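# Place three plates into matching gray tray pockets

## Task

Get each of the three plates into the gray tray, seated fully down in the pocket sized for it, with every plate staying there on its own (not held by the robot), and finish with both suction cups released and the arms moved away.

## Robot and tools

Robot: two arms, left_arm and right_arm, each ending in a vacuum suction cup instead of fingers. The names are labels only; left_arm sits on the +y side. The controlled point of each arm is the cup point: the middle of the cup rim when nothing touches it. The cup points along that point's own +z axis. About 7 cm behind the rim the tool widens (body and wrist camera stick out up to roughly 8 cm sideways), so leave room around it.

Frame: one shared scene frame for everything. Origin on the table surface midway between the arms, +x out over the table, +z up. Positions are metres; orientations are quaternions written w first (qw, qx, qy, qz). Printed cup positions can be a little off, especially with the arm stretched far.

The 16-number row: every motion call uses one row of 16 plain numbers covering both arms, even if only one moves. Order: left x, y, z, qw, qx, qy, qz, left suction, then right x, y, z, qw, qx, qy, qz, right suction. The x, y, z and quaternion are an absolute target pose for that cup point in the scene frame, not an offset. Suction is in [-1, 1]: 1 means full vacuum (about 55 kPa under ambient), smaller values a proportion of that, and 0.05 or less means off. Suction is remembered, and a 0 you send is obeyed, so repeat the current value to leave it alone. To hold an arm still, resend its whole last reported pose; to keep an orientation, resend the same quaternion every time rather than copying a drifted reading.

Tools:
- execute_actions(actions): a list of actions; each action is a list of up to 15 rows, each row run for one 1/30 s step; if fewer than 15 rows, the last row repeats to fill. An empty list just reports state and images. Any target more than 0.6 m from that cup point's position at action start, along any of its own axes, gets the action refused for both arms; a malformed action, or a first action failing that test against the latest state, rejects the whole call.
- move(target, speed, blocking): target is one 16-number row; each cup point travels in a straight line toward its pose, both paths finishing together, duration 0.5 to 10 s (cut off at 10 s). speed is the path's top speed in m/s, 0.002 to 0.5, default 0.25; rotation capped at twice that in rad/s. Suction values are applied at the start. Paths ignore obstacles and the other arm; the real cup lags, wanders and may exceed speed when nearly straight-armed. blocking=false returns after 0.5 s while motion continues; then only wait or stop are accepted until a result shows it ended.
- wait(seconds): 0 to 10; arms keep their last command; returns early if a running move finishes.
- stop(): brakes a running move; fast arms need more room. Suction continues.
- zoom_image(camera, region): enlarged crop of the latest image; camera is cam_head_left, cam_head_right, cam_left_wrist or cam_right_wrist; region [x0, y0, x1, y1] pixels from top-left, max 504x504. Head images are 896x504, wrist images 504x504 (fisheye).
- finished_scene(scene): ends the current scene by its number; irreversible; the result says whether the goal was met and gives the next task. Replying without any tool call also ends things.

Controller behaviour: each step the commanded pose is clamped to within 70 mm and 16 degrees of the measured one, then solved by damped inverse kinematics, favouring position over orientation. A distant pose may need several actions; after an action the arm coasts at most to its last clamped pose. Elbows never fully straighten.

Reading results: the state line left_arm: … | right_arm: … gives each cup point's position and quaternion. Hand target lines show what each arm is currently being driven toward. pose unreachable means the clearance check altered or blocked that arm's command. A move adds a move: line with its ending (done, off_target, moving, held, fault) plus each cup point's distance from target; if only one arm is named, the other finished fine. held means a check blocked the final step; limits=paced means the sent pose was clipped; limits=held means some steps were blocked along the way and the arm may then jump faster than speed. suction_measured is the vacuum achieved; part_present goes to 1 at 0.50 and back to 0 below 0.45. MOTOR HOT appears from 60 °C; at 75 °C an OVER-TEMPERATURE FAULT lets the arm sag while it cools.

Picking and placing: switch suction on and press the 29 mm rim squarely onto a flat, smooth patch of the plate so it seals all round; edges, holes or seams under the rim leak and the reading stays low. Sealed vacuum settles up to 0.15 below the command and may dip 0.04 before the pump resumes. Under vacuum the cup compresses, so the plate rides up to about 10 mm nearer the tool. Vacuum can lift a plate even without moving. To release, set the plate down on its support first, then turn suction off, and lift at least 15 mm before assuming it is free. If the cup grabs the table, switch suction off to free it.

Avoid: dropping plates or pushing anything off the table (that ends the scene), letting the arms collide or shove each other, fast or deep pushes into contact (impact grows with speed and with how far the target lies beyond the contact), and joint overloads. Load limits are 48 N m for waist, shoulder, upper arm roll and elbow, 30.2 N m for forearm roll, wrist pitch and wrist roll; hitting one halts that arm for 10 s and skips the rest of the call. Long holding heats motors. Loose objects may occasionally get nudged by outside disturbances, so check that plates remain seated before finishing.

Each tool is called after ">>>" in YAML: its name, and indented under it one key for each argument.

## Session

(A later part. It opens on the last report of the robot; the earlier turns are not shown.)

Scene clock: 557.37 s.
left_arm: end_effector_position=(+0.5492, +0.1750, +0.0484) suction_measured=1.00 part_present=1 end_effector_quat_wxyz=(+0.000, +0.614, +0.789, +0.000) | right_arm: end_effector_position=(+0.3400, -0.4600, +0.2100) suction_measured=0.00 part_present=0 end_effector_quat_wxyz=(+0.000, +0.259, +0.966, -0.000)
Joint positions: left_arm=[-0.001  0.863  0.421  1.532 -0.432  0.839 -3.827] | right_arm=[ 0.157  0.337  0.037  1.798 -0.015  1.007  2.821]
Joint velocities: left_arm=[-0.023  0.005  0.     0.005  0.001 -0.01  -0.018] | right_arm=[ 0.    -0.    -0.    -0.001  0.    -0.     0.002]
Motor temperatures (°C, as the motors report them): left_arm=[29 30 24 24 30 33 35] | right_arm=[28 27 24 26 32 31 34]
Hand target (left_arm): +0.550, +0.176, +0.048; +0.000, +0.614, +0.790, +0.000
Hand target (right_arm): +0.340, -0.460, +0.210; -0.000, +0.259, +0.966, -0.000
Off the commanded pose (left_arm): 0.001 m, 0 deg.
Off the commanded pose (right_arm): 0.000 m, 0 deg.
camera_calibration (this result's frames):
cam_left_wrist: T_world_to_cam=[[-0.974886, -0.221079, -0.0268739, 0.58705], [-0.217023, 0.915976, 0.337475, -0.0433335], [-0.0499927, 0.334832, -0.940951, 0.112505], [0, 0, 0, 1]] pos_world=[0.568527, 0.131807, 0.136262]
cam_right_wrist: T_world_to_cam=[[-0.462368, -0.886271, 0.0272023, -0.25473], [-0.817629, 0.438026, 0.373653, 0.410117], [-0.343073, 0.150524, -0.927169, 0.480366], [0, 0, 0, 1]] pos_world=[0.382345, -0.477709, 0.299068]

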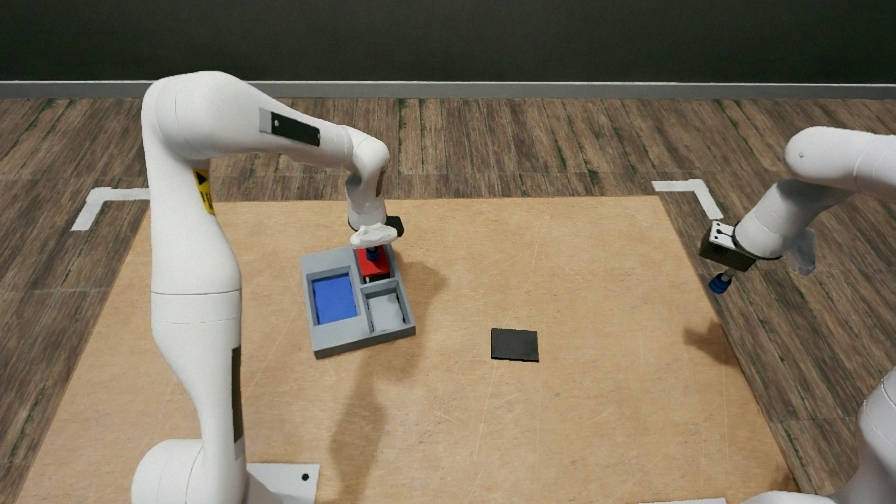

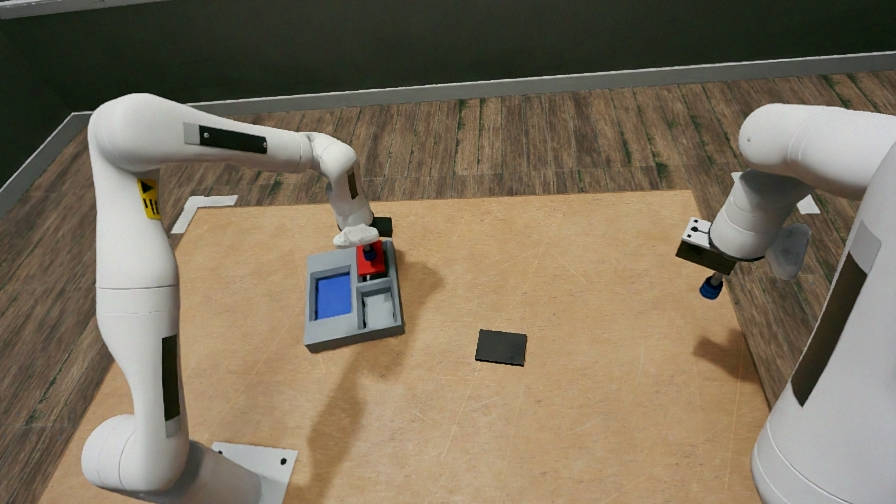

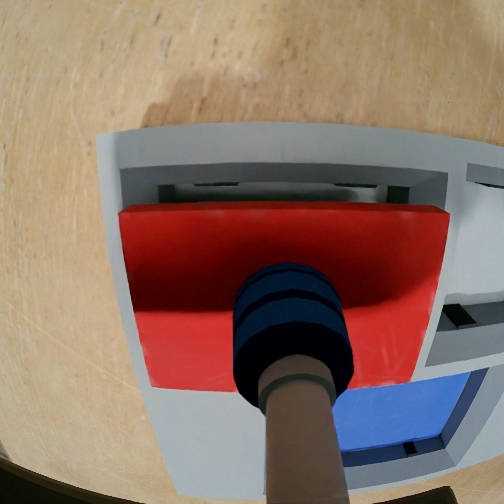

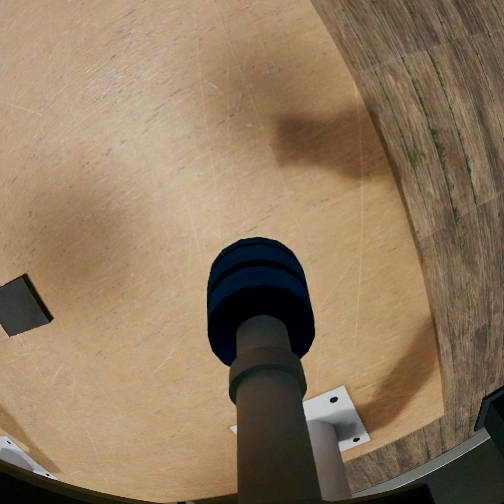

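>>> execute_actions:
  actions: []

>>> zoom_image:
  camera: "cam_left_wrist"
  region: [100, 150, 200, 230]

>>> zoom_image:
  camera: "cam_left_wrist"
  region: [370, 150, 470, 230]

Scene clock: 564.27 s.
left_arm: end_effector_position=(+0.5495, +0.1762, +0.0481) suction_measured=0.99 part_present=1 end_effector_quat_wxyz=(+0.000, +0.614, +0.790, +0.000) | right_arm: end_effector_position=(+0.3400, -0.4600, +0.2100) suction_measured=0.00 part_present=0 end_effector_quat_wxyz=(+0.000, +0.259, +0.966, +0.000)
Joint positions: left_arm=[-0.004  0.864  0.421  1.533 -0.432  0.838 -3.828] | right_arm=[ 0.157  0.337  0.037  1.798 -0.015  1.007  2.821]
Joint velocities: left_arm=[ 0.    -0.001 -0.    -0.001 -0.    -0.001  0.   ] | right_arm=[-0.    -0.     0.001 -0.    -0.    -0.     0.   ]
Motor temperatures (°C, as the motors report them): left_arm=[29 30 24 24 30 33 35] | right_arm=[28 27 24 26 32 31 34]
Hand target (left_arm): +0.550, +0.176, +0.048; +0.000, +0.614, +0.790, +0.000
Hand target (right_arm): +0.340, -0.460, +0.210; -0.000, +0.259, +0.966, -0.000
Off the commanded pose (left_arm): 0.000 m, 0 deg.
Off the commanded pose (right_arm): 0.000 m, 0 deg.
camera_calibration (this result's frames):
cam_left_wrist: T_world_to_cam=[[-0.97462, -0.222271, -0.026658, 0.587706], [-0.218096, 0.915892, 0.337012, -0.0435712], [-0.0504921, 0.334273, -0.941123, 0.11226], [0, 0, 0, 1]] pos_world=[0.568956, 0.133011, 0.136002]
cam_right_wrist: T_world_to_cam=[[-0.462368, -0.886271, 0.0272022, -0.25473], [-0.817629, 0.438026, 0.373653, 0.410118], [-0.343073, 0.150524, -0.92717, 0.480366], [0, 0, 0, 1]] pos_world=[0.382345, -0.477709, 0.299068]

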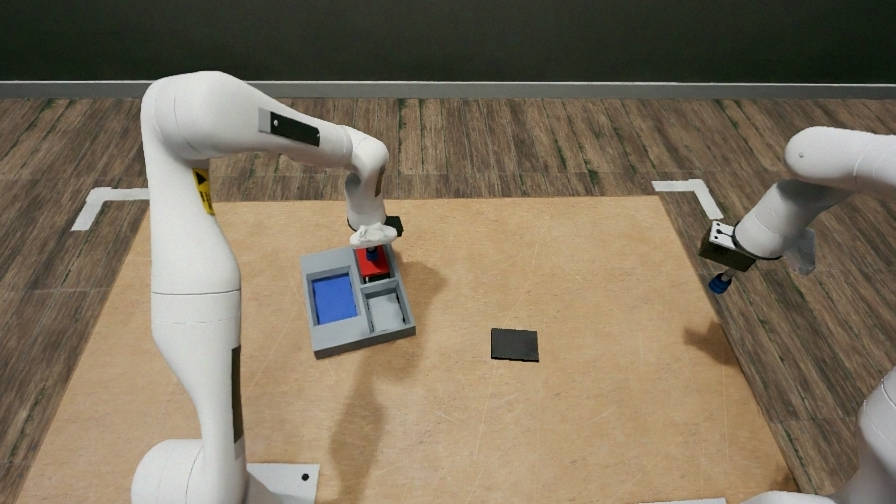

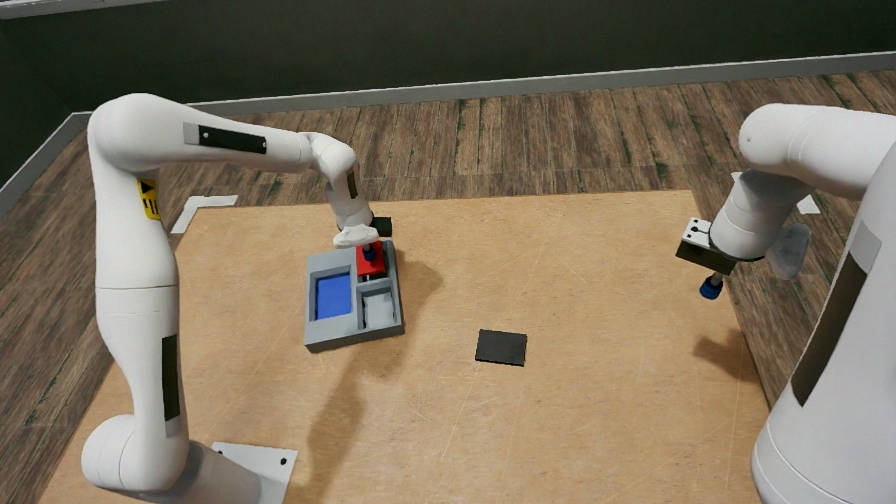

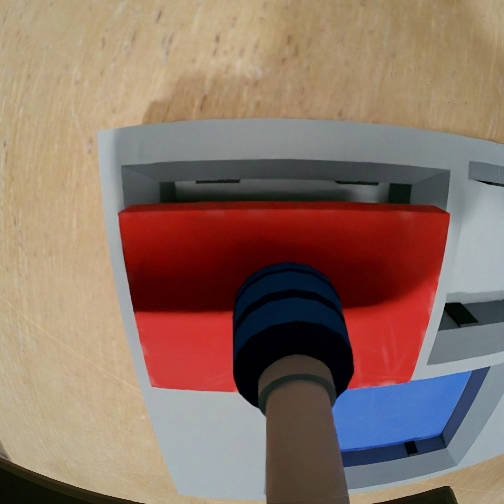

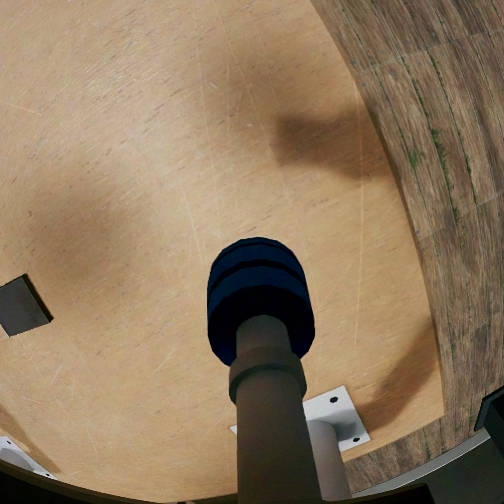

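Region (100, 150, 200, 230) of cam_left_wrist's 504x504 image, scaled by 5.040, with more detail than that image has; it fills the top 403 rows of this view, and the rest is white.

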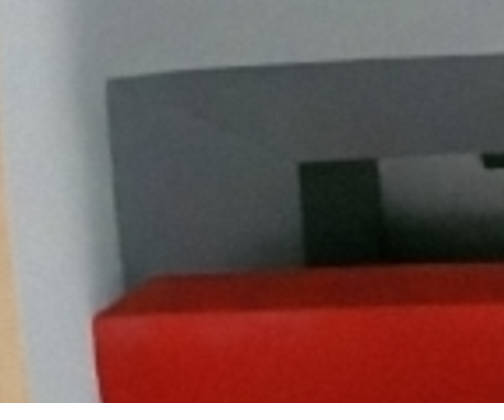

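Region (370, 150, 470, 230) of cam_left_wrist's 504x504 image, scaled by 5.040, with more detail than that image has; it fills the top 403 rows of this view, and the rest is white.

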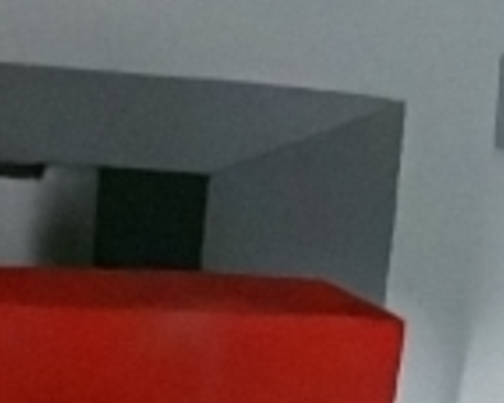

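>>> execute_actions:
  actions:
    - [[0.5492,0.1759,0.0478,0,0.6136,0.7896,0,1,0.34,-0.46,0.21,0,0.259,0.966,0,0],[0.5489,0.1755,0.0472,0,0.6137,0.7895,0,1,0.34,-0.46,0.21,0,0.259,0.966,0,0],[0.5485,0.175,0.0462,0,0.6139,0.7894,0,1,0.34,-0.46,0.21,0,0.259,0.966,0,0],[0.5481,0.1745,0.0448,0,0.6141,0.7892,0,1,0.34,-0.46,0.21,0,0.259,0.966,0,0],[0.5478,0.1741,0.0431,0,0.6143,0.7891,0,1,0.34,-0.46,0.21,0,0.259,0.966,0,0],[0.5476,0.1738,0.041,0,0.6143,0.7891,0,1,0.34,-0.46,0.21,0,0.259,0.966,0,0],[0.5475,0.1737,0.0387,0,0.6143,0.7891,0,1,0.34,-0.46,0.21,0,0.259,0.966,0,0],[0.5475,0.1737,0.0361,0,0.6143,0.7891,0,1,0.34,-0.46,0.21,0,0.259,0.966,0,0],[0.5475,0.1737,0.0333,0,0.6143,0.7891,0,1,0.34,-0.46,0.21,0,0.259,0.966,0,0],[0.5475,0.1737,0.0303,0,0.6143,0.7891,0,1,0.34,-0.46,0.21,0,0.259,0.966,0,0],[0.5475,0.1737,0.0273,0,0.6143,0.7891,0,1,0.34,-0.46,0.21,0,0.259,0.966,0,0],[0.5475,0.1737,0.0242,0,0.6143,0.7891,0,1,0.34,-0.46,0.21,0,0.259,0.966,0,0],[0.5475,0.1737,0.021,0,0.6143,0.7891,0,1,0.34,-0.46,0.21,0,0.259,0.966,0,0],[0.5475,0.1737,0.018,0,0.6143,0.7891,0,1,0.34,-0.46,0.21,0,0.259,0.966,0,0],[0.5475,0.1737,0.015,0,0.6143,0.7891,0,1,0.34,-0.46,0.21,0,0.259,0.966,0,0]]
    - [[0.5475,0.1737,0.0122,0,0.6143,0.7891,0,1,0.34,-0.46,0.21,0,0.259,0.966,0,0],[0.5475,0.1737,0.0096,0,0.6143,0.7891,0,1,0.34,-0.46,0.21,0,0.259,0.966,0,0],[0.5475,0.1737,0.0073,0,0.6143,0.7891,0,1,0.34,-0.46,0.21,0,0.259,0.966,0,0],[0.5475,0.1737,0.0052,0,0.6143,0.7891,0,1,0.34,-0.46,0.21,0,0.259,0.966,0,0],[0.5475,0.1737,0.0035,0,0.6143,0.7891,0,1,0.34,-0.46,0.21,0,0.259,0.966,0,0],[0.5475,0.1737,0.0021,0,0.6143,0.7891,0,1,0.34,-0.46,0.21,0,0.259,0.966,0,0],[0.5475,0.1737,0.0011,0,0.6143,0.7891,0,1,0.34,-0.46,0.21,0,0.259,0.966,0,0],[0.5475,0.1737,0.0005,0,0.6143,0.7891,0,1,0.34,-0.46,0.21,0,0.259,0.966,0,0],[0.5475,0.1737,0.0003,0,0.6143,0.7891,0,1,0.34,-0.46,0.21,0,0.259,0.966,0,0],[0.5475,0.1737,0.0003,0,0.6143,0.7891,0,1,0.34,-0.46,0.21,0,0.259,0.966,0,0],[0.5475,0.1737,0.0003,0,0.6143,0.7891,0,1,0.34,-0.46,0.21,0,0.259,0.966,0,0],[0.5475,0.1737,0.0003,0,0.6143,0.7891,0,1,0.34,-0.46,0.21,0,0.259,0.966,0,0],[0.5475,0.1737,0.0003,0,0.6143,0.7891,0,1,0.34,-0.46,0.21,0,0.259,0.966,0,0],[0.5475,0.1737,0.0003,0,0.6143,0.7891,0,1,0.34,-0.46,0.21,0,0.259,0.966,0,0],[0.5475,0.1737,0.001,0,0.6143,0.7891,0,0,0.34,-0.46,0.21,0,0.259,0.966,0,0]]

Scene clock: 629.03 s.
left_arm: end_effector_position=(+0.5486, +0.1735, +0.0030) suction_measured=0.00 part_present=0 end_effector_quat_wxyz=(+0.002, +0.614, +0.789, +0.001) | right_arm: end_effector_position=(+0.3400, -0.4600, +0.2100) suction_measured=0.00 part_present=0 end_effector_quat_wxyz=(+0.000, +0.259, +0.966, -0.000)
Joint positions: left_arm=[ 0.021  0.937  0.385  1.551 -0.466  0.743 -3.797] | right_arm=[ 0.157  0.337  0.037  1.798 -0.015  1.007  2.821]
Joint velocities: left_arm=[-0.003 -0.034  0.01  -0.001  0.004  0.011 -0.002] | right_arm=[-0.     0.     0.001  0.    -0.    -0.    -0.001]
Motor temperatures (°C, as the motors report them): left_arm=[29 30 24 24 30 33 35] | right_arm=[28 27 24 26 32 31 34]
Hand target (left_arm): +0.547, +0.174, +0.001; -0.000, +0.614, +0.789, -0.000
Hand target (right_arm): +0.340, -0.460, +0.210; -0.000, +0.259, +0.966, -0.000
Off the commanded pose (left_arm): 0.002 m, 0 deg.
Off the commanded pose (right_arm): 0.000 m, 0 deg.
camera_calibration (this result's frames):
cam_left_wrist: T_world_to_cam=[[-0.974858, -0.22083, -0.0297624, 0.584914], [-0.217825, 0.916291, 0.3361, -0.0264021], [-0.04695, 0.334132, -0.941356, 0.0687668], [0, 0, 0, 1]] pos_world=[0.567686, 0.130382, 0.0910162]
cam_right_wrist: T_world_to_cam=[[-0.462368, -0.886271, 0.0272023, -0.25473], [-0.817629, 0.438026, 0.373653, 0.410118], [-0.343073, 0.150524, -0.927169, 0.480365], [0, 0, 0, 1]] pos_world=[0.382345, -0.477709, 0.299068]

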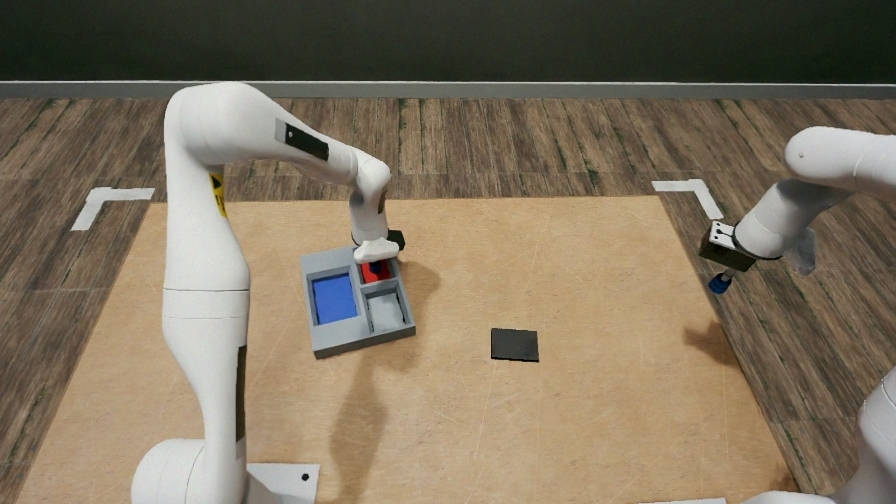

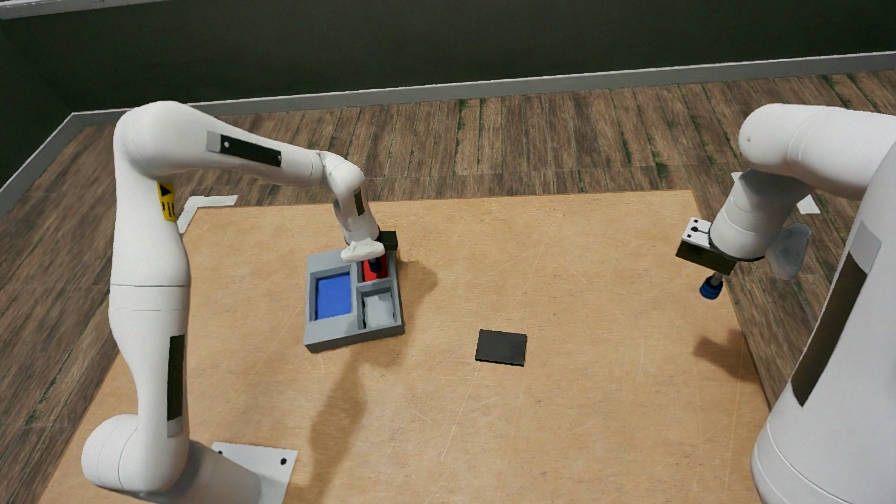

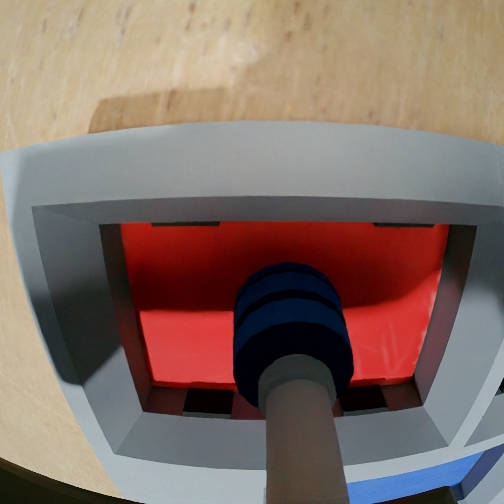

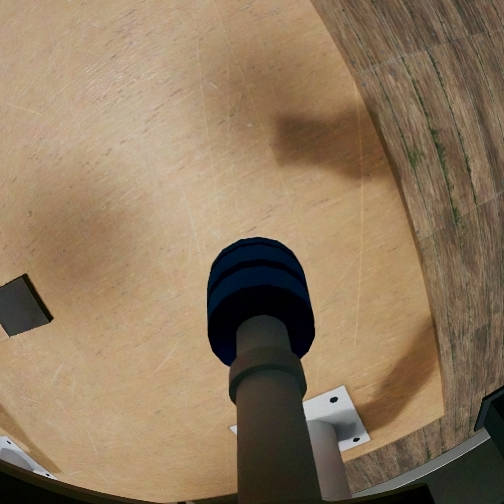

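>>> execute_actions:
  actions:
    - [[0.5475,0.1737,0.0037,0,0.6143,0.7891,0,0,0.34,-0.46,0.21,0,0.259,0.966,0,0],[0.5475,0.1737,0.0057,0,0.6143,0.7891,0,0,0.34,-0.46,0.21,0,0.259,0.966,0,0],[0.5475,0.1737,0.0089,0,0.6143,0.7891,0,0,0.34,-0.46,0.21,0,0.259,0.966,0,0],[0.5475,0.1737,0.0132,0,0.6143,0.7891,0,0,0.34,-0.46,0.21,0,0.259,0.966,0,0],[0.5475,0.1737,0.0183,0,0.6143,0.7891,0,0,0.34,-0.46,0.21,0,0.259,0.966,0,0],[0.5475,0.1737,0.024,0,0.6143,0.7891,0,0,0.34,-0.46,0.21,0,0.259,0.966,0,0],[0.5472,0.1733,0.03,0,0.6146,0.7889,0,0,0.34,-0.46,0.21,0,0.259,0.966,0,0],[0.5463,0.1718,0.036,0,0.6151,0.7884,0,0,0.34,-0.46,0.21,0,0.259,0.966,0,0],[0.5447,0.1696,0.0417,0,0.6162,0.7876,0,0,0.34,-0.46,0.21,0,0.259,0.966,0,0],[0.5426,0.1664,0.0468,0,0.6177,0.7864,0,0,0.34,-0.46,0.21,0,0.259,0.966,0,0],[0.5398,0.1623,0.0511,0,0.6196,0.7849,0,0,0.34,-0.46,0.21,0,0.259,0.966,0,0],[0.5365,0.1574,0.0543,0,0.622,0.783,0,0,0.34,-0.46,0.21,0,0.259,0.966,0,0],[0.5326,0.1517,0.0563,0,0.6246,0.781,0,0,0.34,-0.46,0.21,0,0.259,0.966,0,0],[0.5283,0.1452,0.057,0,0.6276,0.7786,0,0,0.34,-0.46,0.21,0,0.259,0.966,0,0],[0.5234,0.1379,0.057,0,0.6309,0.7758,0,0,0.34,-0.46,0.21,0,0.259,0.966,0,0]]
    - [[0.518,0.13,0.057,0,0.6346,0.7728,0,0,0.34,-0.46,0.21,0,0.259,0.966,0,0],[0.5122,0.1213,0.057,0,0.6386,0.7695,0,0,0.34,-0.46,0.21,0,0.259,0.966,0,0],[0.506,0.1121,0.057,0,0.6428,0.766,0,0,0.34,-0.46,0.21,0,0.259,0.966,0,0],[0.4994,0.1024,0.057,0,0.6473,0.7622,0,0,0.34,-0.46,0.21,0,0.259,0.966,0,0],[0.4925,0.0922,0.057,0,0.6518,0.7584,0,0,0.34,-0.46,0.21,0,0.259,0.966,0,0],[0.4853,0.0815,0.057,0,0.6567,0.7541,0,0,0.34,-0.46,0.21,0,0.259,0.966,0,0],[0.4779,0.0705,0.057,0,0.6616,0.7499,0,0,0.34,-0.46,0.21,0,0.259,0.966,0,0],[0.4703,0.0592,0.057,0,0.6667,0.7454,0,0,0.34,-0.46,0.21,0,0.259,0.966,0,0],[0.4625,0.0477,0.057,0,0.6717,0.7408,0,0,0.34,-0.46,0.21,0,0.259,0.966,0,0],[0.4546,0.0361,0.057,0,0.6769,0.7361,0,0,0.34,-0.46,0.21,0,0.259,0.966,0,0],[0.4468,0.0244,0.057,0,0.682,0.7314,0,0,0.34,-0.46,0.21,0,0.259,0.966,0,0],[0.4389,0.0126,0.057,0,0.6871,0.7266,0,0,0.34,-0.46,0.21,0,0.259,0.966,0,0],[0.431,0.001,0.057,0,0.6921,0.7218,0,0,0.34,-0.46,0.21,0,0.259,0.966,0,0],[0.4232,-0.0105,0.057,0,0.697,0.717,0,0,0.34,-0.46,0.21,0,0.259,0.966,0,0],[0.4156,-0.0218,0.057,0,0.7019,0.7123,0,0,0.34,-0.46,0.21,0,0.259,0.966,0,0]]
    - [[0.4082,-0.0328,0.0568,0,0.7065,0.7077,0,0,0.34,-0.46,0.21,0,0.259,0.966,0,0],[0.401,-0.0435,0.0563,0,0.711,0.7031,0,0,0.34,-0.46,0.21,0,0.259,0.966,0,0],[0.3941,-0.0537,0.0554,0,0.7152,0.6989,0,0,0.34,-0.46,0.21,0,0.259,0.966,0,0],[0.3875,-0.0634,0.0542,0,0.7193,0.6947,0,0,0.34,-0.46,0.21,0,0.259,0.966,0,0],[0.3813,-0.0726,0.0527,0,0.7231,0.6908,0,0,0.34,-0.46,0.21,0,0.259,0.966,0,0],[0.3755,-0.0813,0.0509,0,0.7267,0.687,0,0,0.34,-0.46,0.21,0,0.259,0.966,0,0],[0.3701,-0.0892,0.0488,0,0.7299,0.6835,0,0,0.34,-0.46,0.21,0,0.259,0.966,0,0],[0.3652,-0.0965,0.0465,0,0.7329,0.6803,0,0,0.34,-0.46,0.21,0,0.259,0.966,0,0],[0.3609,-0.103,0.044,0,0.7355,0.6775,0,0,0.34,-0.46,0.21,0,0.259,0.966,0,0],[0.357,-0.1087,0.0413,0,0.7377,0.6751,0,0,0.34,-0.46,0.21,0,0.259,0.966,0,0],[0.3537,-0.1136,0.0385,0,0.7397,0.6729,0,0,0.34,-0.46,0.21,0,0.259,0.966,0,0],[0.3509,-0.1177,0.0355,0,0.7414,0.6711,0,0,0.34,-0.46,0.21,0,0.259,0.966,0,0],[0.3488,-0.1209,0.0325,0,0.7427,0.6697,0,0,0.34,-0.46,0.21,0,0.259,0.966,0,0],[0.3472,-0.1231,0.0295,0,0.7436,0.6686,0,0,0.34,-0.46,0.21,0,0.259,0.966,0,0],[0.3463,-0.1246,0.0265,0,0.7441,0.6681,0,0,0.34,-0.46,0.21,0,0.259,0.966,0,0]]
    - [[0.346,-0.125,0.0235,0,0.7443,0.6678,0,0,0.34,-0.46,0.21,0,0.259,0.966,0,0],[0.346,-0.125,0.0207,0,0.7443,0.6678,0,0,0.34,-0.46,0.21,0,0.259,0.966,0,0],[0.346,-0.125,0.018,0,0.7443,0.6678,0,0,0.34,-0.46,0.21,0,0.259,0.966,0,0],[0.346,-0.125,0.0155,0,0.7443,0.6678,0,0,0.34,-0.46,0.21,0,0.259,0.966,0,0],[0.346,-0.125,0.0135,0,0.7443,0.6678,0,1,0.34,-0.46,0.21,0,0.259,0.966,0,0],[0.346,-0.125,0.0118,0,0.7443,0.6678,0,1,0.34,-0.46,0.21,0,0.259,0.966,0,0],[0.346,-0.125,0.0103,0,0.7443,0.6678,0,1,0.34,-0.46,0.21,0,0.259,0.966,0,0],[0.346,-0.125,0.009,0,0.7443,0.6678,0,1,0.34,-0.46,0.21,0,0.259,0.966,0,0],[0.346,-0.125,0.0078,0,0.7443,0.6678,0,1,0.34,-0.46,0.21,0,0.259,0.966,0,0],[0.346,-0.125,0.0068,0,0.7443,0.6678,0,1,0.34,-0.46,0.21,0,0.259,0.966,0,0],[0.346,-0.125,0.0059,0,0.7443,0.6678,0,1,0.34,-0.46,0.21,0,0.259,0.966,0,0],[0.346,-0.125,0.0052,0,0.7443,0.6678,0,1,0.34,-0.46,0.21,0,0.259,0.966,0,0],[0.346,-0.125,0.0047,0,0.7443,0.6678,0,1,0.34,-0.46,0.21,0,0.259,0.966,0,0],[0.346,-0.125,0.0045,0,0.7443,0.6678,0,1,0.34,-0.46,0.21,0,0.259,0.966,0,0]]

Scene clock: 747.10 s.
left_arm: end_effector_position=(+0.3463, -0.1246, +0.0058) suction_measured=0.23 part_present=0 end_effector_quat_wxyz=(+0.000, +0.744, +0.668, +0.000) | right_arm: end_effector_position=(+0.3400, -0.4600, +0.2100) suction_measured=0.00 part_present=0 end_effector_quat_wxyz=(+0.000, +0.259, +0.966, -0.000)
Joint positions: left_arm=[ 0.666  0.999  0.46   1.415 -0.521  0.85  -3.472] | right_arm=[ 0.157  0.337  0.037  1.798 -0.015  1.007  2.821]
Joint velocities: left_arm=[ 0.01   0.03  -0.011  0.001 -0.009 -0.028  0.009] | right_arm=[-0.     0.     0.001  0.     0.     0.001 -0.001]
Motor temperatures (°C, as the motors report them): left_arm=[29 30 24 24 30 33 35] | right_arm=[28 27 24 26 32 31 34]
Hand target (left_arm): +0.346, -0.125, +0.004; -0.000, +0.744, +0.668, -0.000
Hand target (right_arm): +0.340, -0.460, +0.210; -0.000, +0.259, +0.966, -0.000
Off the commanded pose (left_arm): 0.001 m, 0 deg.
Off the commanded pose (right_arm): 0.000 m, 0 deg.
camera_calibration (this result's frames):
cam_left_wrist: T_world_to_cam=[[-0.990839, 0.132414, -0.0265519, 0.371461], [0.115811, 0.934236, 0.337328, 0.0885018], [0.0694728, 0.331163, -0.941013, 0.120838], [0, 0, 0, 1]] pos_world=[0.349414, -0.171886, 0.0937191]
cam_right_wrist: T_world_to_cam=[[-0.462368, -0.886271, 0.0272023, -0.25473], [-0.817628, 0.438026, 0.373653, 0.410118], [-0.343073, 0.150524, -0.927169, 0.480366], [0, 0, 0, 1]] pos_world=[0.382345, -0.477709, 0.299068]

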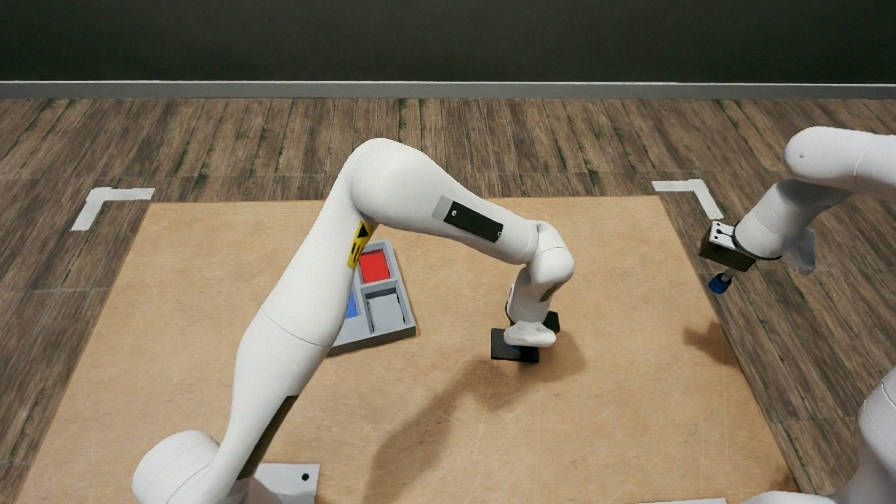

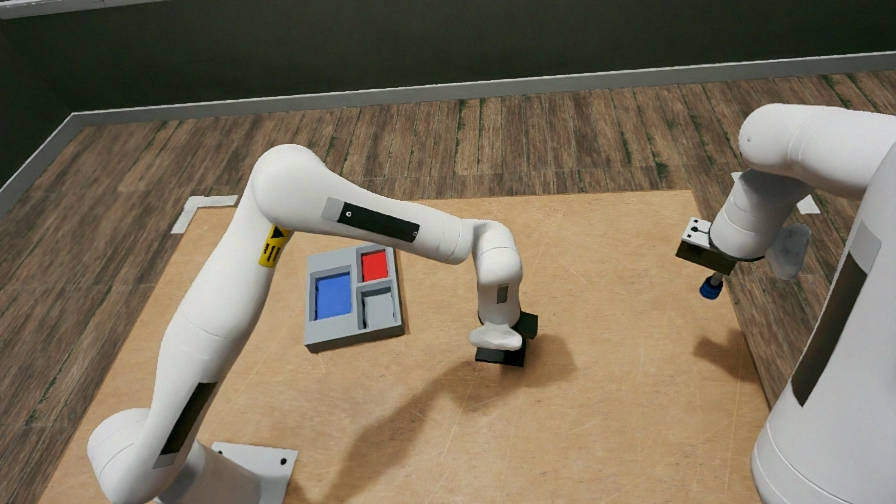

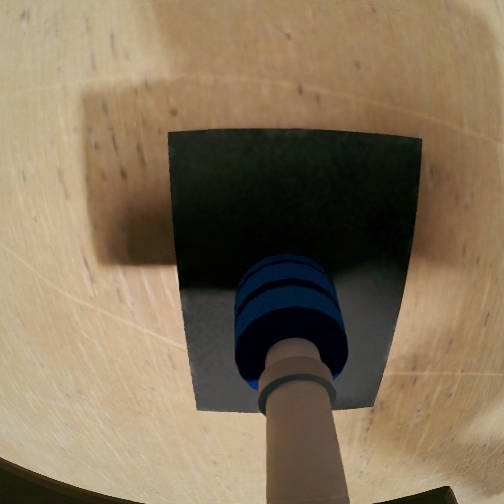

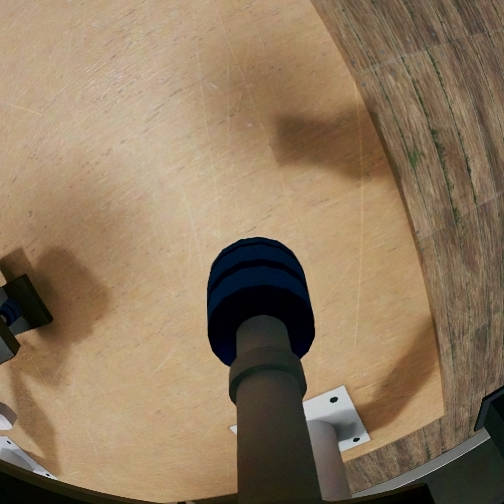

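>>> execute_actions:
  actions: []

Scene clock: 774.00 s.
left_arm: end_effector_position=(+0.3459, -0.1249, +0.0044) suction_measured=0.98 part_present=1 end_effector_quat_wxyz=(-0.000, +0.744, +0.668, -0.000) | right_arm: end_effector_position=(+0.3400, -0.4600, +0.2100) suction_measured=0.00 part_present=0 end_effector_quat_wxyz=(+0.000, +0.259, +0.966, -0.000)
Joint positions: left_arm=[ 0.667  1.001  0.46   1.414 -0.522  0.848 -3.472] | right_arm=[ 0.157  0.337  0.037  1.798 -0.015  1.007  2.821]
Joint velocities: left_arm=[ 0.     0.    -0.    -0.001 -0.001 -0.002  0.   ] | right_arm=[-0.     0.     0.    -0.     0.    -0.001 -0.   ]
Motor temperatures (°C, as the motors report them): left_arm=[29 30 24 24 30 33 35] | right_arm=[28 27 24 26 32 31 34]
Hand target (left_arm): +0.346, -0.125, +0.004; -0.000, +0.744, +0.668, -0.000
Hand target (right_arm): +0.340, -0.460, +0.210; -0.000, +0.259, +0.966, -0.000
Off the commanded pose (left_arm): 0.000 m, 0 deg.
Off the commanded pose (right_arm): 0.000 m, 0 deg.
camera_calibration (this result's frames):
cam_left_wrist: T_world_to_cam=[[-0.990775, 0.132999, -0.0260197, 0.371071], [0.116537, 0.934139, 0.337347, 0.0890004], [0.0691728, 0.331203, -0.941021, 0.119758], [0, 0, 0, 1]] pos_world=[0.348992, -0.172155, 0.0923258]
cam_right_wrist: T_world_to_cam=[[-0.462368, -0.886271, 0.0272023, -0.25473], [-0.817629, 0.438026, 0.373653, 0.410118], [-0.343073, 0.150524, -0.927169, 0.480366], [0, 0, 0, 1]] pos_world=[0.382345, -0.477709, 0.299068]

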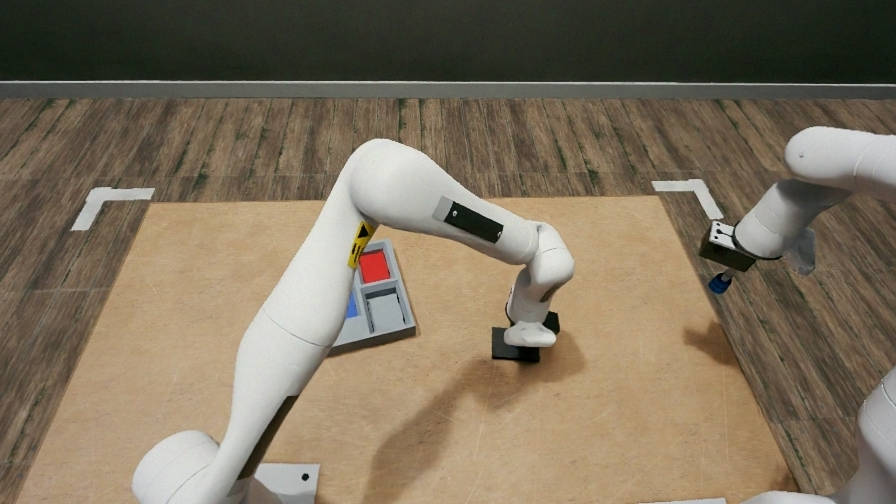

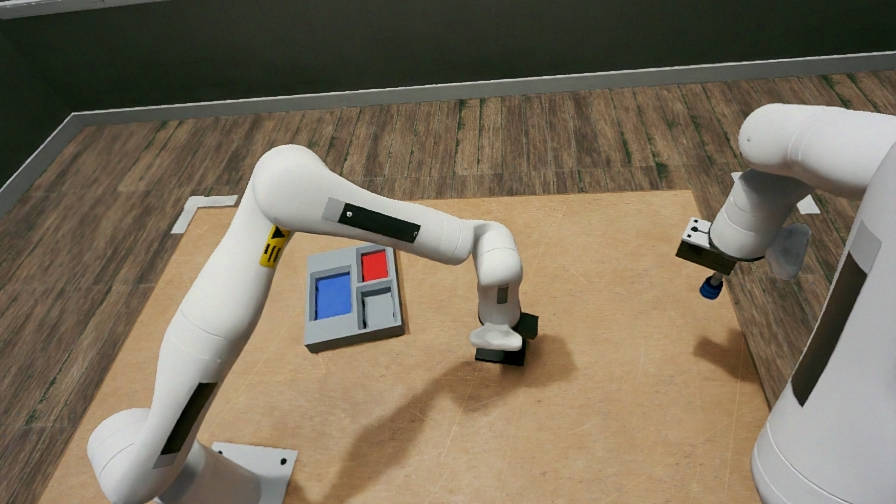

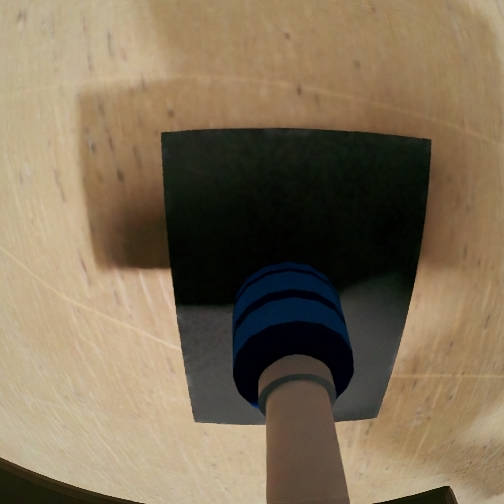

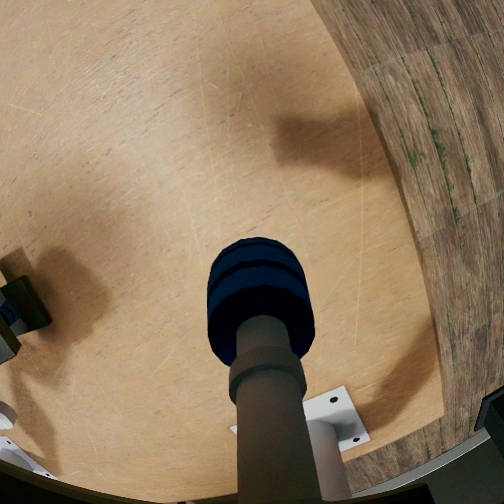

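>>> execute_actions:
  actions:
    - [[0.346,-0.125,0.005,0,0.7443,0.6678,0,1,0.34,-0.46,0.21,0,0.259,0.966,0,0],[0.346,-0.125,0.0065,0,0.7443,0.6678,0,1,0.34,-0.46,0.21,0,0.259,0.966,0,0],[0.346,-0.125,0.009,0,0.7443,0.6678,0,1,0.34,-0.46,0.21,0,0.259,0.966,0,0],[0.3461,-0.1247,0.0123,0,0.7436,0.6686,0,1,0.34,-0.46,0.21,0,0.259,0.966,0,0],[0.3463,-0.1239,0.0163,0,0.7417,0.6707,0,1,0.34,-0.46,0.21,0,0.259,0.966,0,0],[0.3468,-0.1226,0.0207,0,0.7386,0.6742,0,1,0.34,-0.46,0.21,0,0.259,0.966,0,0],[0.3474,-0.1207,0.0255,0,0.7341,0.6791,0,1,0.34,-0.46,0.21,0,0.259,0.966,0,0],[0.3481,-0.1183,0.0305,0,0.7283,0.6853,0,1,0.34,-0.46,0.21,0,0.259,0.966,0,0],[0.349,-0.1154,0.0355,0,0.7213,0.6926,0,1,0.34,-0.46,0.21,0,0.259,0.966,0,0],[0.3501,-0.1119,0.0403,0,0.7129,0.7013,0,1,0.34,-0.46,0.21,0,0.259,0.966,0,0],[0.3514,-0.108,0.0447,0,0.7031,0.711,0,1,0.34,-0.46,0.21,0,0.259,0.966,0,0],[0.3527,-0.1037,0.0485,0,0.692,0.7219,0,1,0.34,-0.46,0.21,0,0.259,0.966,0,0],[0.3543,-0.0988,0.0517,0,0.6796,0.7336,0,1,0.34,-0.46,0.21,0,0.259,0.966,0,0],[0.3559,-0.0935,0.0541,0,0.6659,0.7461,0,1,0.34,-0.46,0.21,0,0.259,0.966,0,0],[0.3577,-0.0878,0.0558,0,0.6508,0.7593,0,1,0.34,-0.46,0.21,0,0.259,0.966,0,0]]
    - [[0.3597,-0.0817,0.057,0,0.6343,0.7731,0,1,0.34,-0.46,0.21,0,0.259,0.966,0,0],[0.3617,-0.0753,0.0578,0,0.6166,0.7873,0,1,0.34,-0.46,0.21,0,0.259,0.966,0,0],[0.3639,-0.0684,0.058,0,0.5975,0.8019,0,1,0.34,-0.46,0.21,0,0.259,0.966,0,0],[0.3661,-0.0613,0.058,0,0.5771,0.8166,0,1,0.34,-0.46,0.21,0,0.259,0.966,0,0],[0.3685,-0.0539,0.058,0,0.5557,0.8314,0,1,0.34,-0.46,0.21,0,0.259,0.966,0,0],[0.3709,-0.0462,0.058,0,0.533,0.8461,0,1,0.34,-0.46,0.21,0,0.259,0.966,0,0],[0.3734,-0.0383,0.058,0,0.5092,0.8607,0,1,0.34,-0.46,0.21,0,0.259,0.966,0,0],[0.376,-0.0302,0.058,0,0.4845,0.8748,0,1,0.34,-0.46,0.21,0,0.259,0.966,0,0],[0.3786,-0.0219,0.058,0,0.4588,0.8885,0,1,0.34,-0.46,0.21,0,0.259,0.966,0,0],[0.3812,-0.0135,0.058,0,0.4322,0.9018,0,1,0.34,-0.46,0.21,0,0.259,0.966,0,0],[0.3839,-0.005,0.058,0,0.4051,0.9143,0,1,0.34,-0.46,0.21,0,0.259,0.966,0,0],[0.3866,0.0036,0.058,0,0.3772,0.9261,0,1,0.34,-0.46,0.21,0,0.259,0.966,0,0],[0.3894,0.0122,0.058,0,0.3491,0.9371,0,1,0.34,-0.46,0.21,0,0.259,0.966,0,0],[0.3921,0.0208,0.058,0,0.3204,0.9473,0,1,0.34,-0.46,0.21,0,0.259,0.966,0,0],[0.3948,0.0294,0.058,0,0.2915,0.9566,0,1,0.34,-0.46,0.21,0,0.259,0.966,0,0]]
    - [[0.3975,0.0379,0.058,0,0.2629,0.9648,0,1,0.34,-0.46,0.21,0,0.259,0.966,0,0],[0.4001,0.0463,0.058,0,0.2343,0.9722,0,1,0.34,-0.46,0.21,0,0.259,0.966,0,0],[0.4027,0.0546,0.058,0,0.2057,0.9786,0,1,0.34,-0.46,0.21,0,0.259,0.966,0,0],[0.4053,0.0627,0.058,0,0.1778,0.9841,0,1,0.34,-0.46,0.21,0,0.259,0.966,0,0],[0.4078,0.0706,0.058,0,0.1502,0.9887,0,1,0.34,-0.46,0.21,0,0.259,0.966,0,0],[0.4102,0.0783,0.058,0,0.1234,0.9924,0,1,0.34,-0.46,0.21,0,0.259,0.966,0,0],[0.4126,0.0857,0.058,0,0.0976,0.9952,0,1,0.34,-0.46,0.21,0,0.259,0.966,0,0],[0.4148,0.0928,0.058,0,0.0725,0.9974,0,1,0.34,-0.46,0.21,0,0.259,0.966,0,0],[0.417,0.0997,0.058,0,0.0485,0.9988,0,1,0.34,-0.46,0.21,0,0.259,0.966,0,0],[0.419,0.1061,0.058,0,0.0258,0.9997,0,1,0.34,-0.46,0.21,0,0.259,0.966,0,0],[0.421,0.1122,0.0578,0,0.0044,1,0,1,0.34,-0.46,0.21,0,0.259,0.966,0,0],[0.4228,0.1179,0.0575,0,-0.0157,0.9999,0,1,0.34,-0.46,0.21,0,0.259,0.966,0,0],[0.4244,0.1232,0.057,0,-0.0342,0.9994,0,1,0.34,-0.46,0.21,0,0.259,0.966,0,0],[0.426,0.1281,0.0564,0,-0.0513,0.9987,0,1,0.34,-0.46,0.21,0,0.259,0.966,0,0],[0.4273,0.1324,0.0557,0,-0.0668,0.9978,0,1,0.34,-0.46,0.21,0,0.259,0.966,0,0]]
    - [[0.4286,0.1363,0.055,0,-0.0805,0.9968,0,1,0.34,-0.46,0.21,0,0.259,0.966,0,0],[0.4297,0.1398,0.0542,0,-0.0925,0.9957,0,1,0.34,-0.46,0.21,0,0.259,0.966,0,0],[0.4306,0.1427,0.0534,0,-0.1026,0.9947,0,1,0.34,-0.46,0.21,0,0.259,0.966,0,0],[0.4313,0.1451,0.0526,0,-0.1111,0.9938,0,1,0.34,-0.46,0.21,0,0.259,0.966,0,0],[0.4319,0.147,0.0518,0,-0.1177,0.993,0,1,0.34,-0.46,0.21,0,0.259,0.966,0,0],[0.4324,0.1483,0.051,0,-0.1224,0.9925,0,1,0.34,-0.46,0.21,0,0.259,0.966,0,0],[0.4326,0.1491,0.0503,0,-0.1252,0.9921,0,1,0.34,-0.46,0.21,0,0.259,0.966,0,0],[0.4327,0.1494,0.0496,0,-0.1262,0.992,0,1,0.34,-0.46,0.21,0,0.259,0.966,0,0],[0.4327,0.1494,0.049,0,-0.1262,0.992,0,1,0.34,-0.46,0.21,0,0.259,0.966,0,0],[0.4327,0.1494,0.0485,0,-0.1262,0.992,0,1,0.34,-0.46,0.21,0,0.259,0.966,0,0],[0.4327,0.1494,0.0482,0,-0.1262,0.992,0,1,0.34,-0.46,0.21,0,0.259,0.966,0,0],[0.4327,0.1494,0.048,0,-0.1262,0.992,0,1,0.34,-0.46,0.21,0,0.259,0.966,0,0]]

>>> zoom_image:
  camera: "cam_left_wrist"
  region: [120, 80, 220, 160]

>>> zoom_image:
  camera: "cam_left_wrist"
  region: [370, 80, 470, 160]

Scene clock: 860.50 s.
left_arm: end_effector_position=(+0.4329, +0.1493, +0.0483) suction_measured=0.98 part_present=1 end_effector_quat_wxyz=(+0.000, -0.126, +0.992, +0.000) | right_arm: end_effector_position=(+0.3400, -0.4600, +0.2100) suction_measured=0.00 part_present=0 end_effector_quat_wxyz=(+0.000, +0.259, +0.966, -0.000)
Joint positions: left_arm=[ 0.354  0.674  0.032  1.88  -0.037  0.588 -2.423] | right_arm=[ 0.157  0.337  0.037  1.798 -0.015  1.007  2.821]
Joint velocities: left_arm=[-0.002  0.006 -0.004  0.004  0.004 -0.013  0.006] | right_arm=[-0.     0.     0.001  0.     0.     0.001 -0.   ]
Motor temperatures (°C, as the motors report them): left_arm=[29 30 24 24 30 33 35] | right_arm=[28 27 24 26 32 31 34]
Hand target (left_arm): +0.433, +0.149, +0.048; +0.000, -0.126, +0.992, +0.000
Hand target (right_arm): +0.340, -0.460, +0.210; -0.000, +0.259, +0.966, -0.000
Off the commanded pose (left_arm): 0.000 m, 0 deg.
Off the commanded pose (right_arm): 0.000 m, 0 deg.
camera_calibration (this result's frames):
cam_left_wrist: T_world_to_cam=[[0.22442, -0.974136, -0.0263416, 0.0611997], [-0.915413, -0.220007, 0.337069, 0.426969], [-0.334147, -0.0515318, -0.941111, 0.295892], [0, 0, 0, 1]] pos_world=[0.47599, 0.168801, 0.136161]
cam_right_wrist: T_world_to_cam=[[-0.462368, -0.886271, 0.0272022, -0.25473], [-0.817629, 0.438026, 0.373653, 0.410118], [-0.343073, 0.150524, -0.92717, 0.480366], [0, 0, 0, 1]] pos_world=[0.382345, -0.477709, 0.299068]

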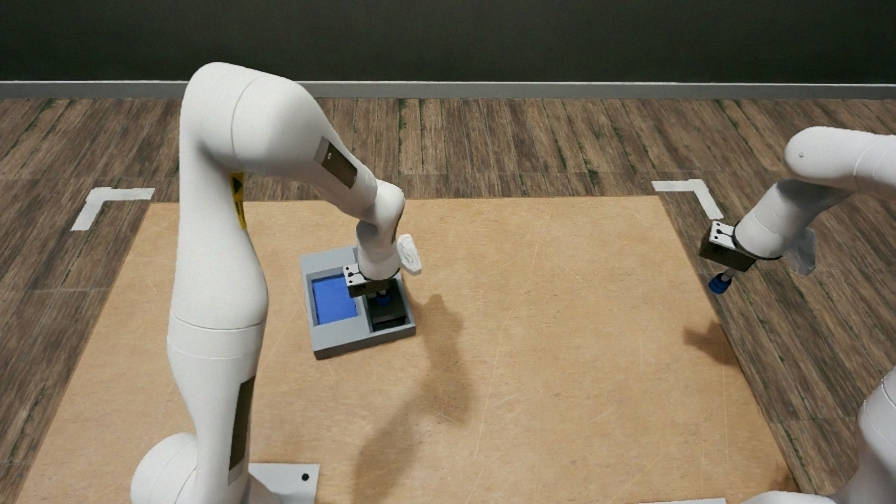

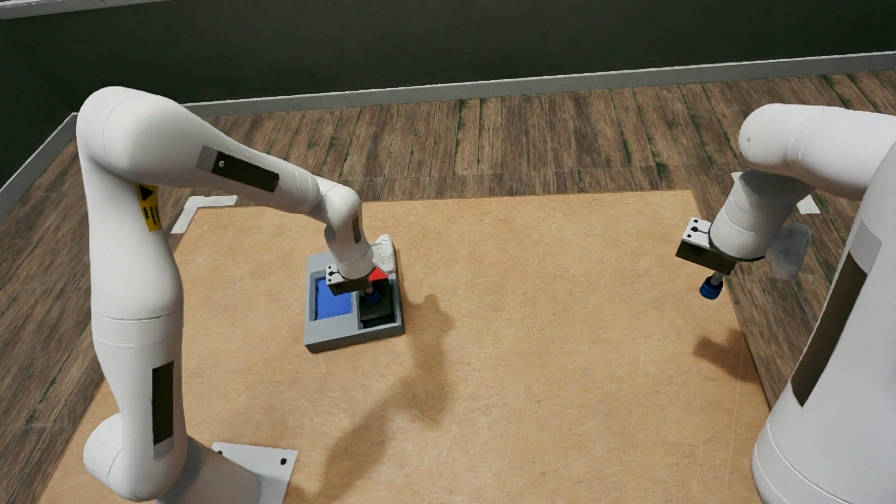

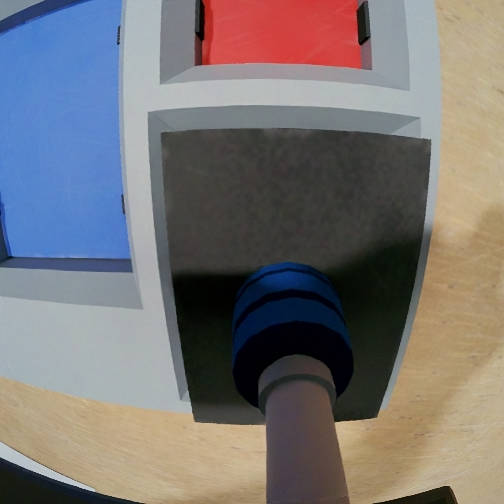

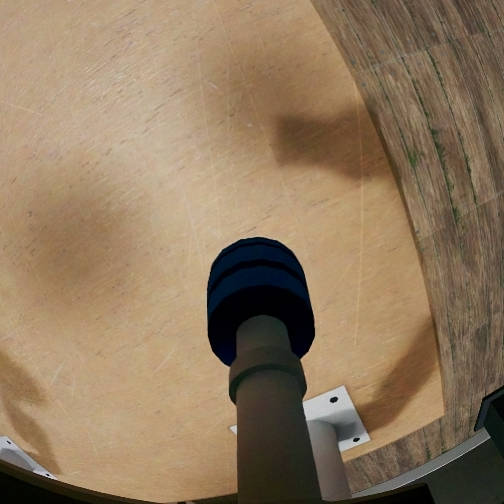

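Region (120, 80, 220, 160) of cam_left_wrist's 504x504 image, scaled by 5.040, with more detail than that image has; it fills the top 403 rows of this view, and the rest is white.

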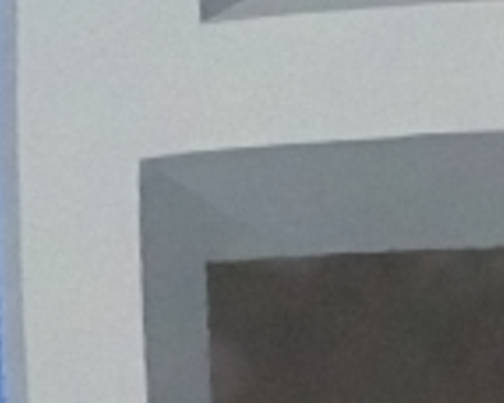

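Region (370, 80, 470, 160) of cam_left_wrist's 504x504 image, scaled by 5.040, with more detail than that image has; it fills the top 403 rows of this view, and the rest is white.

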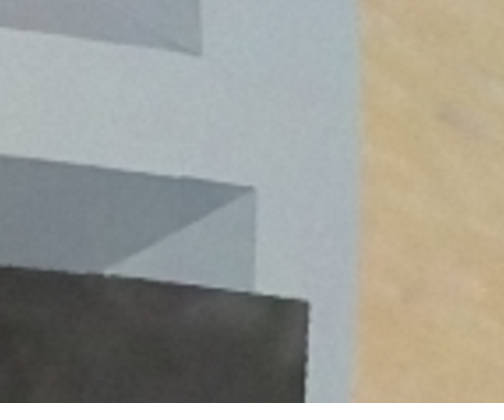

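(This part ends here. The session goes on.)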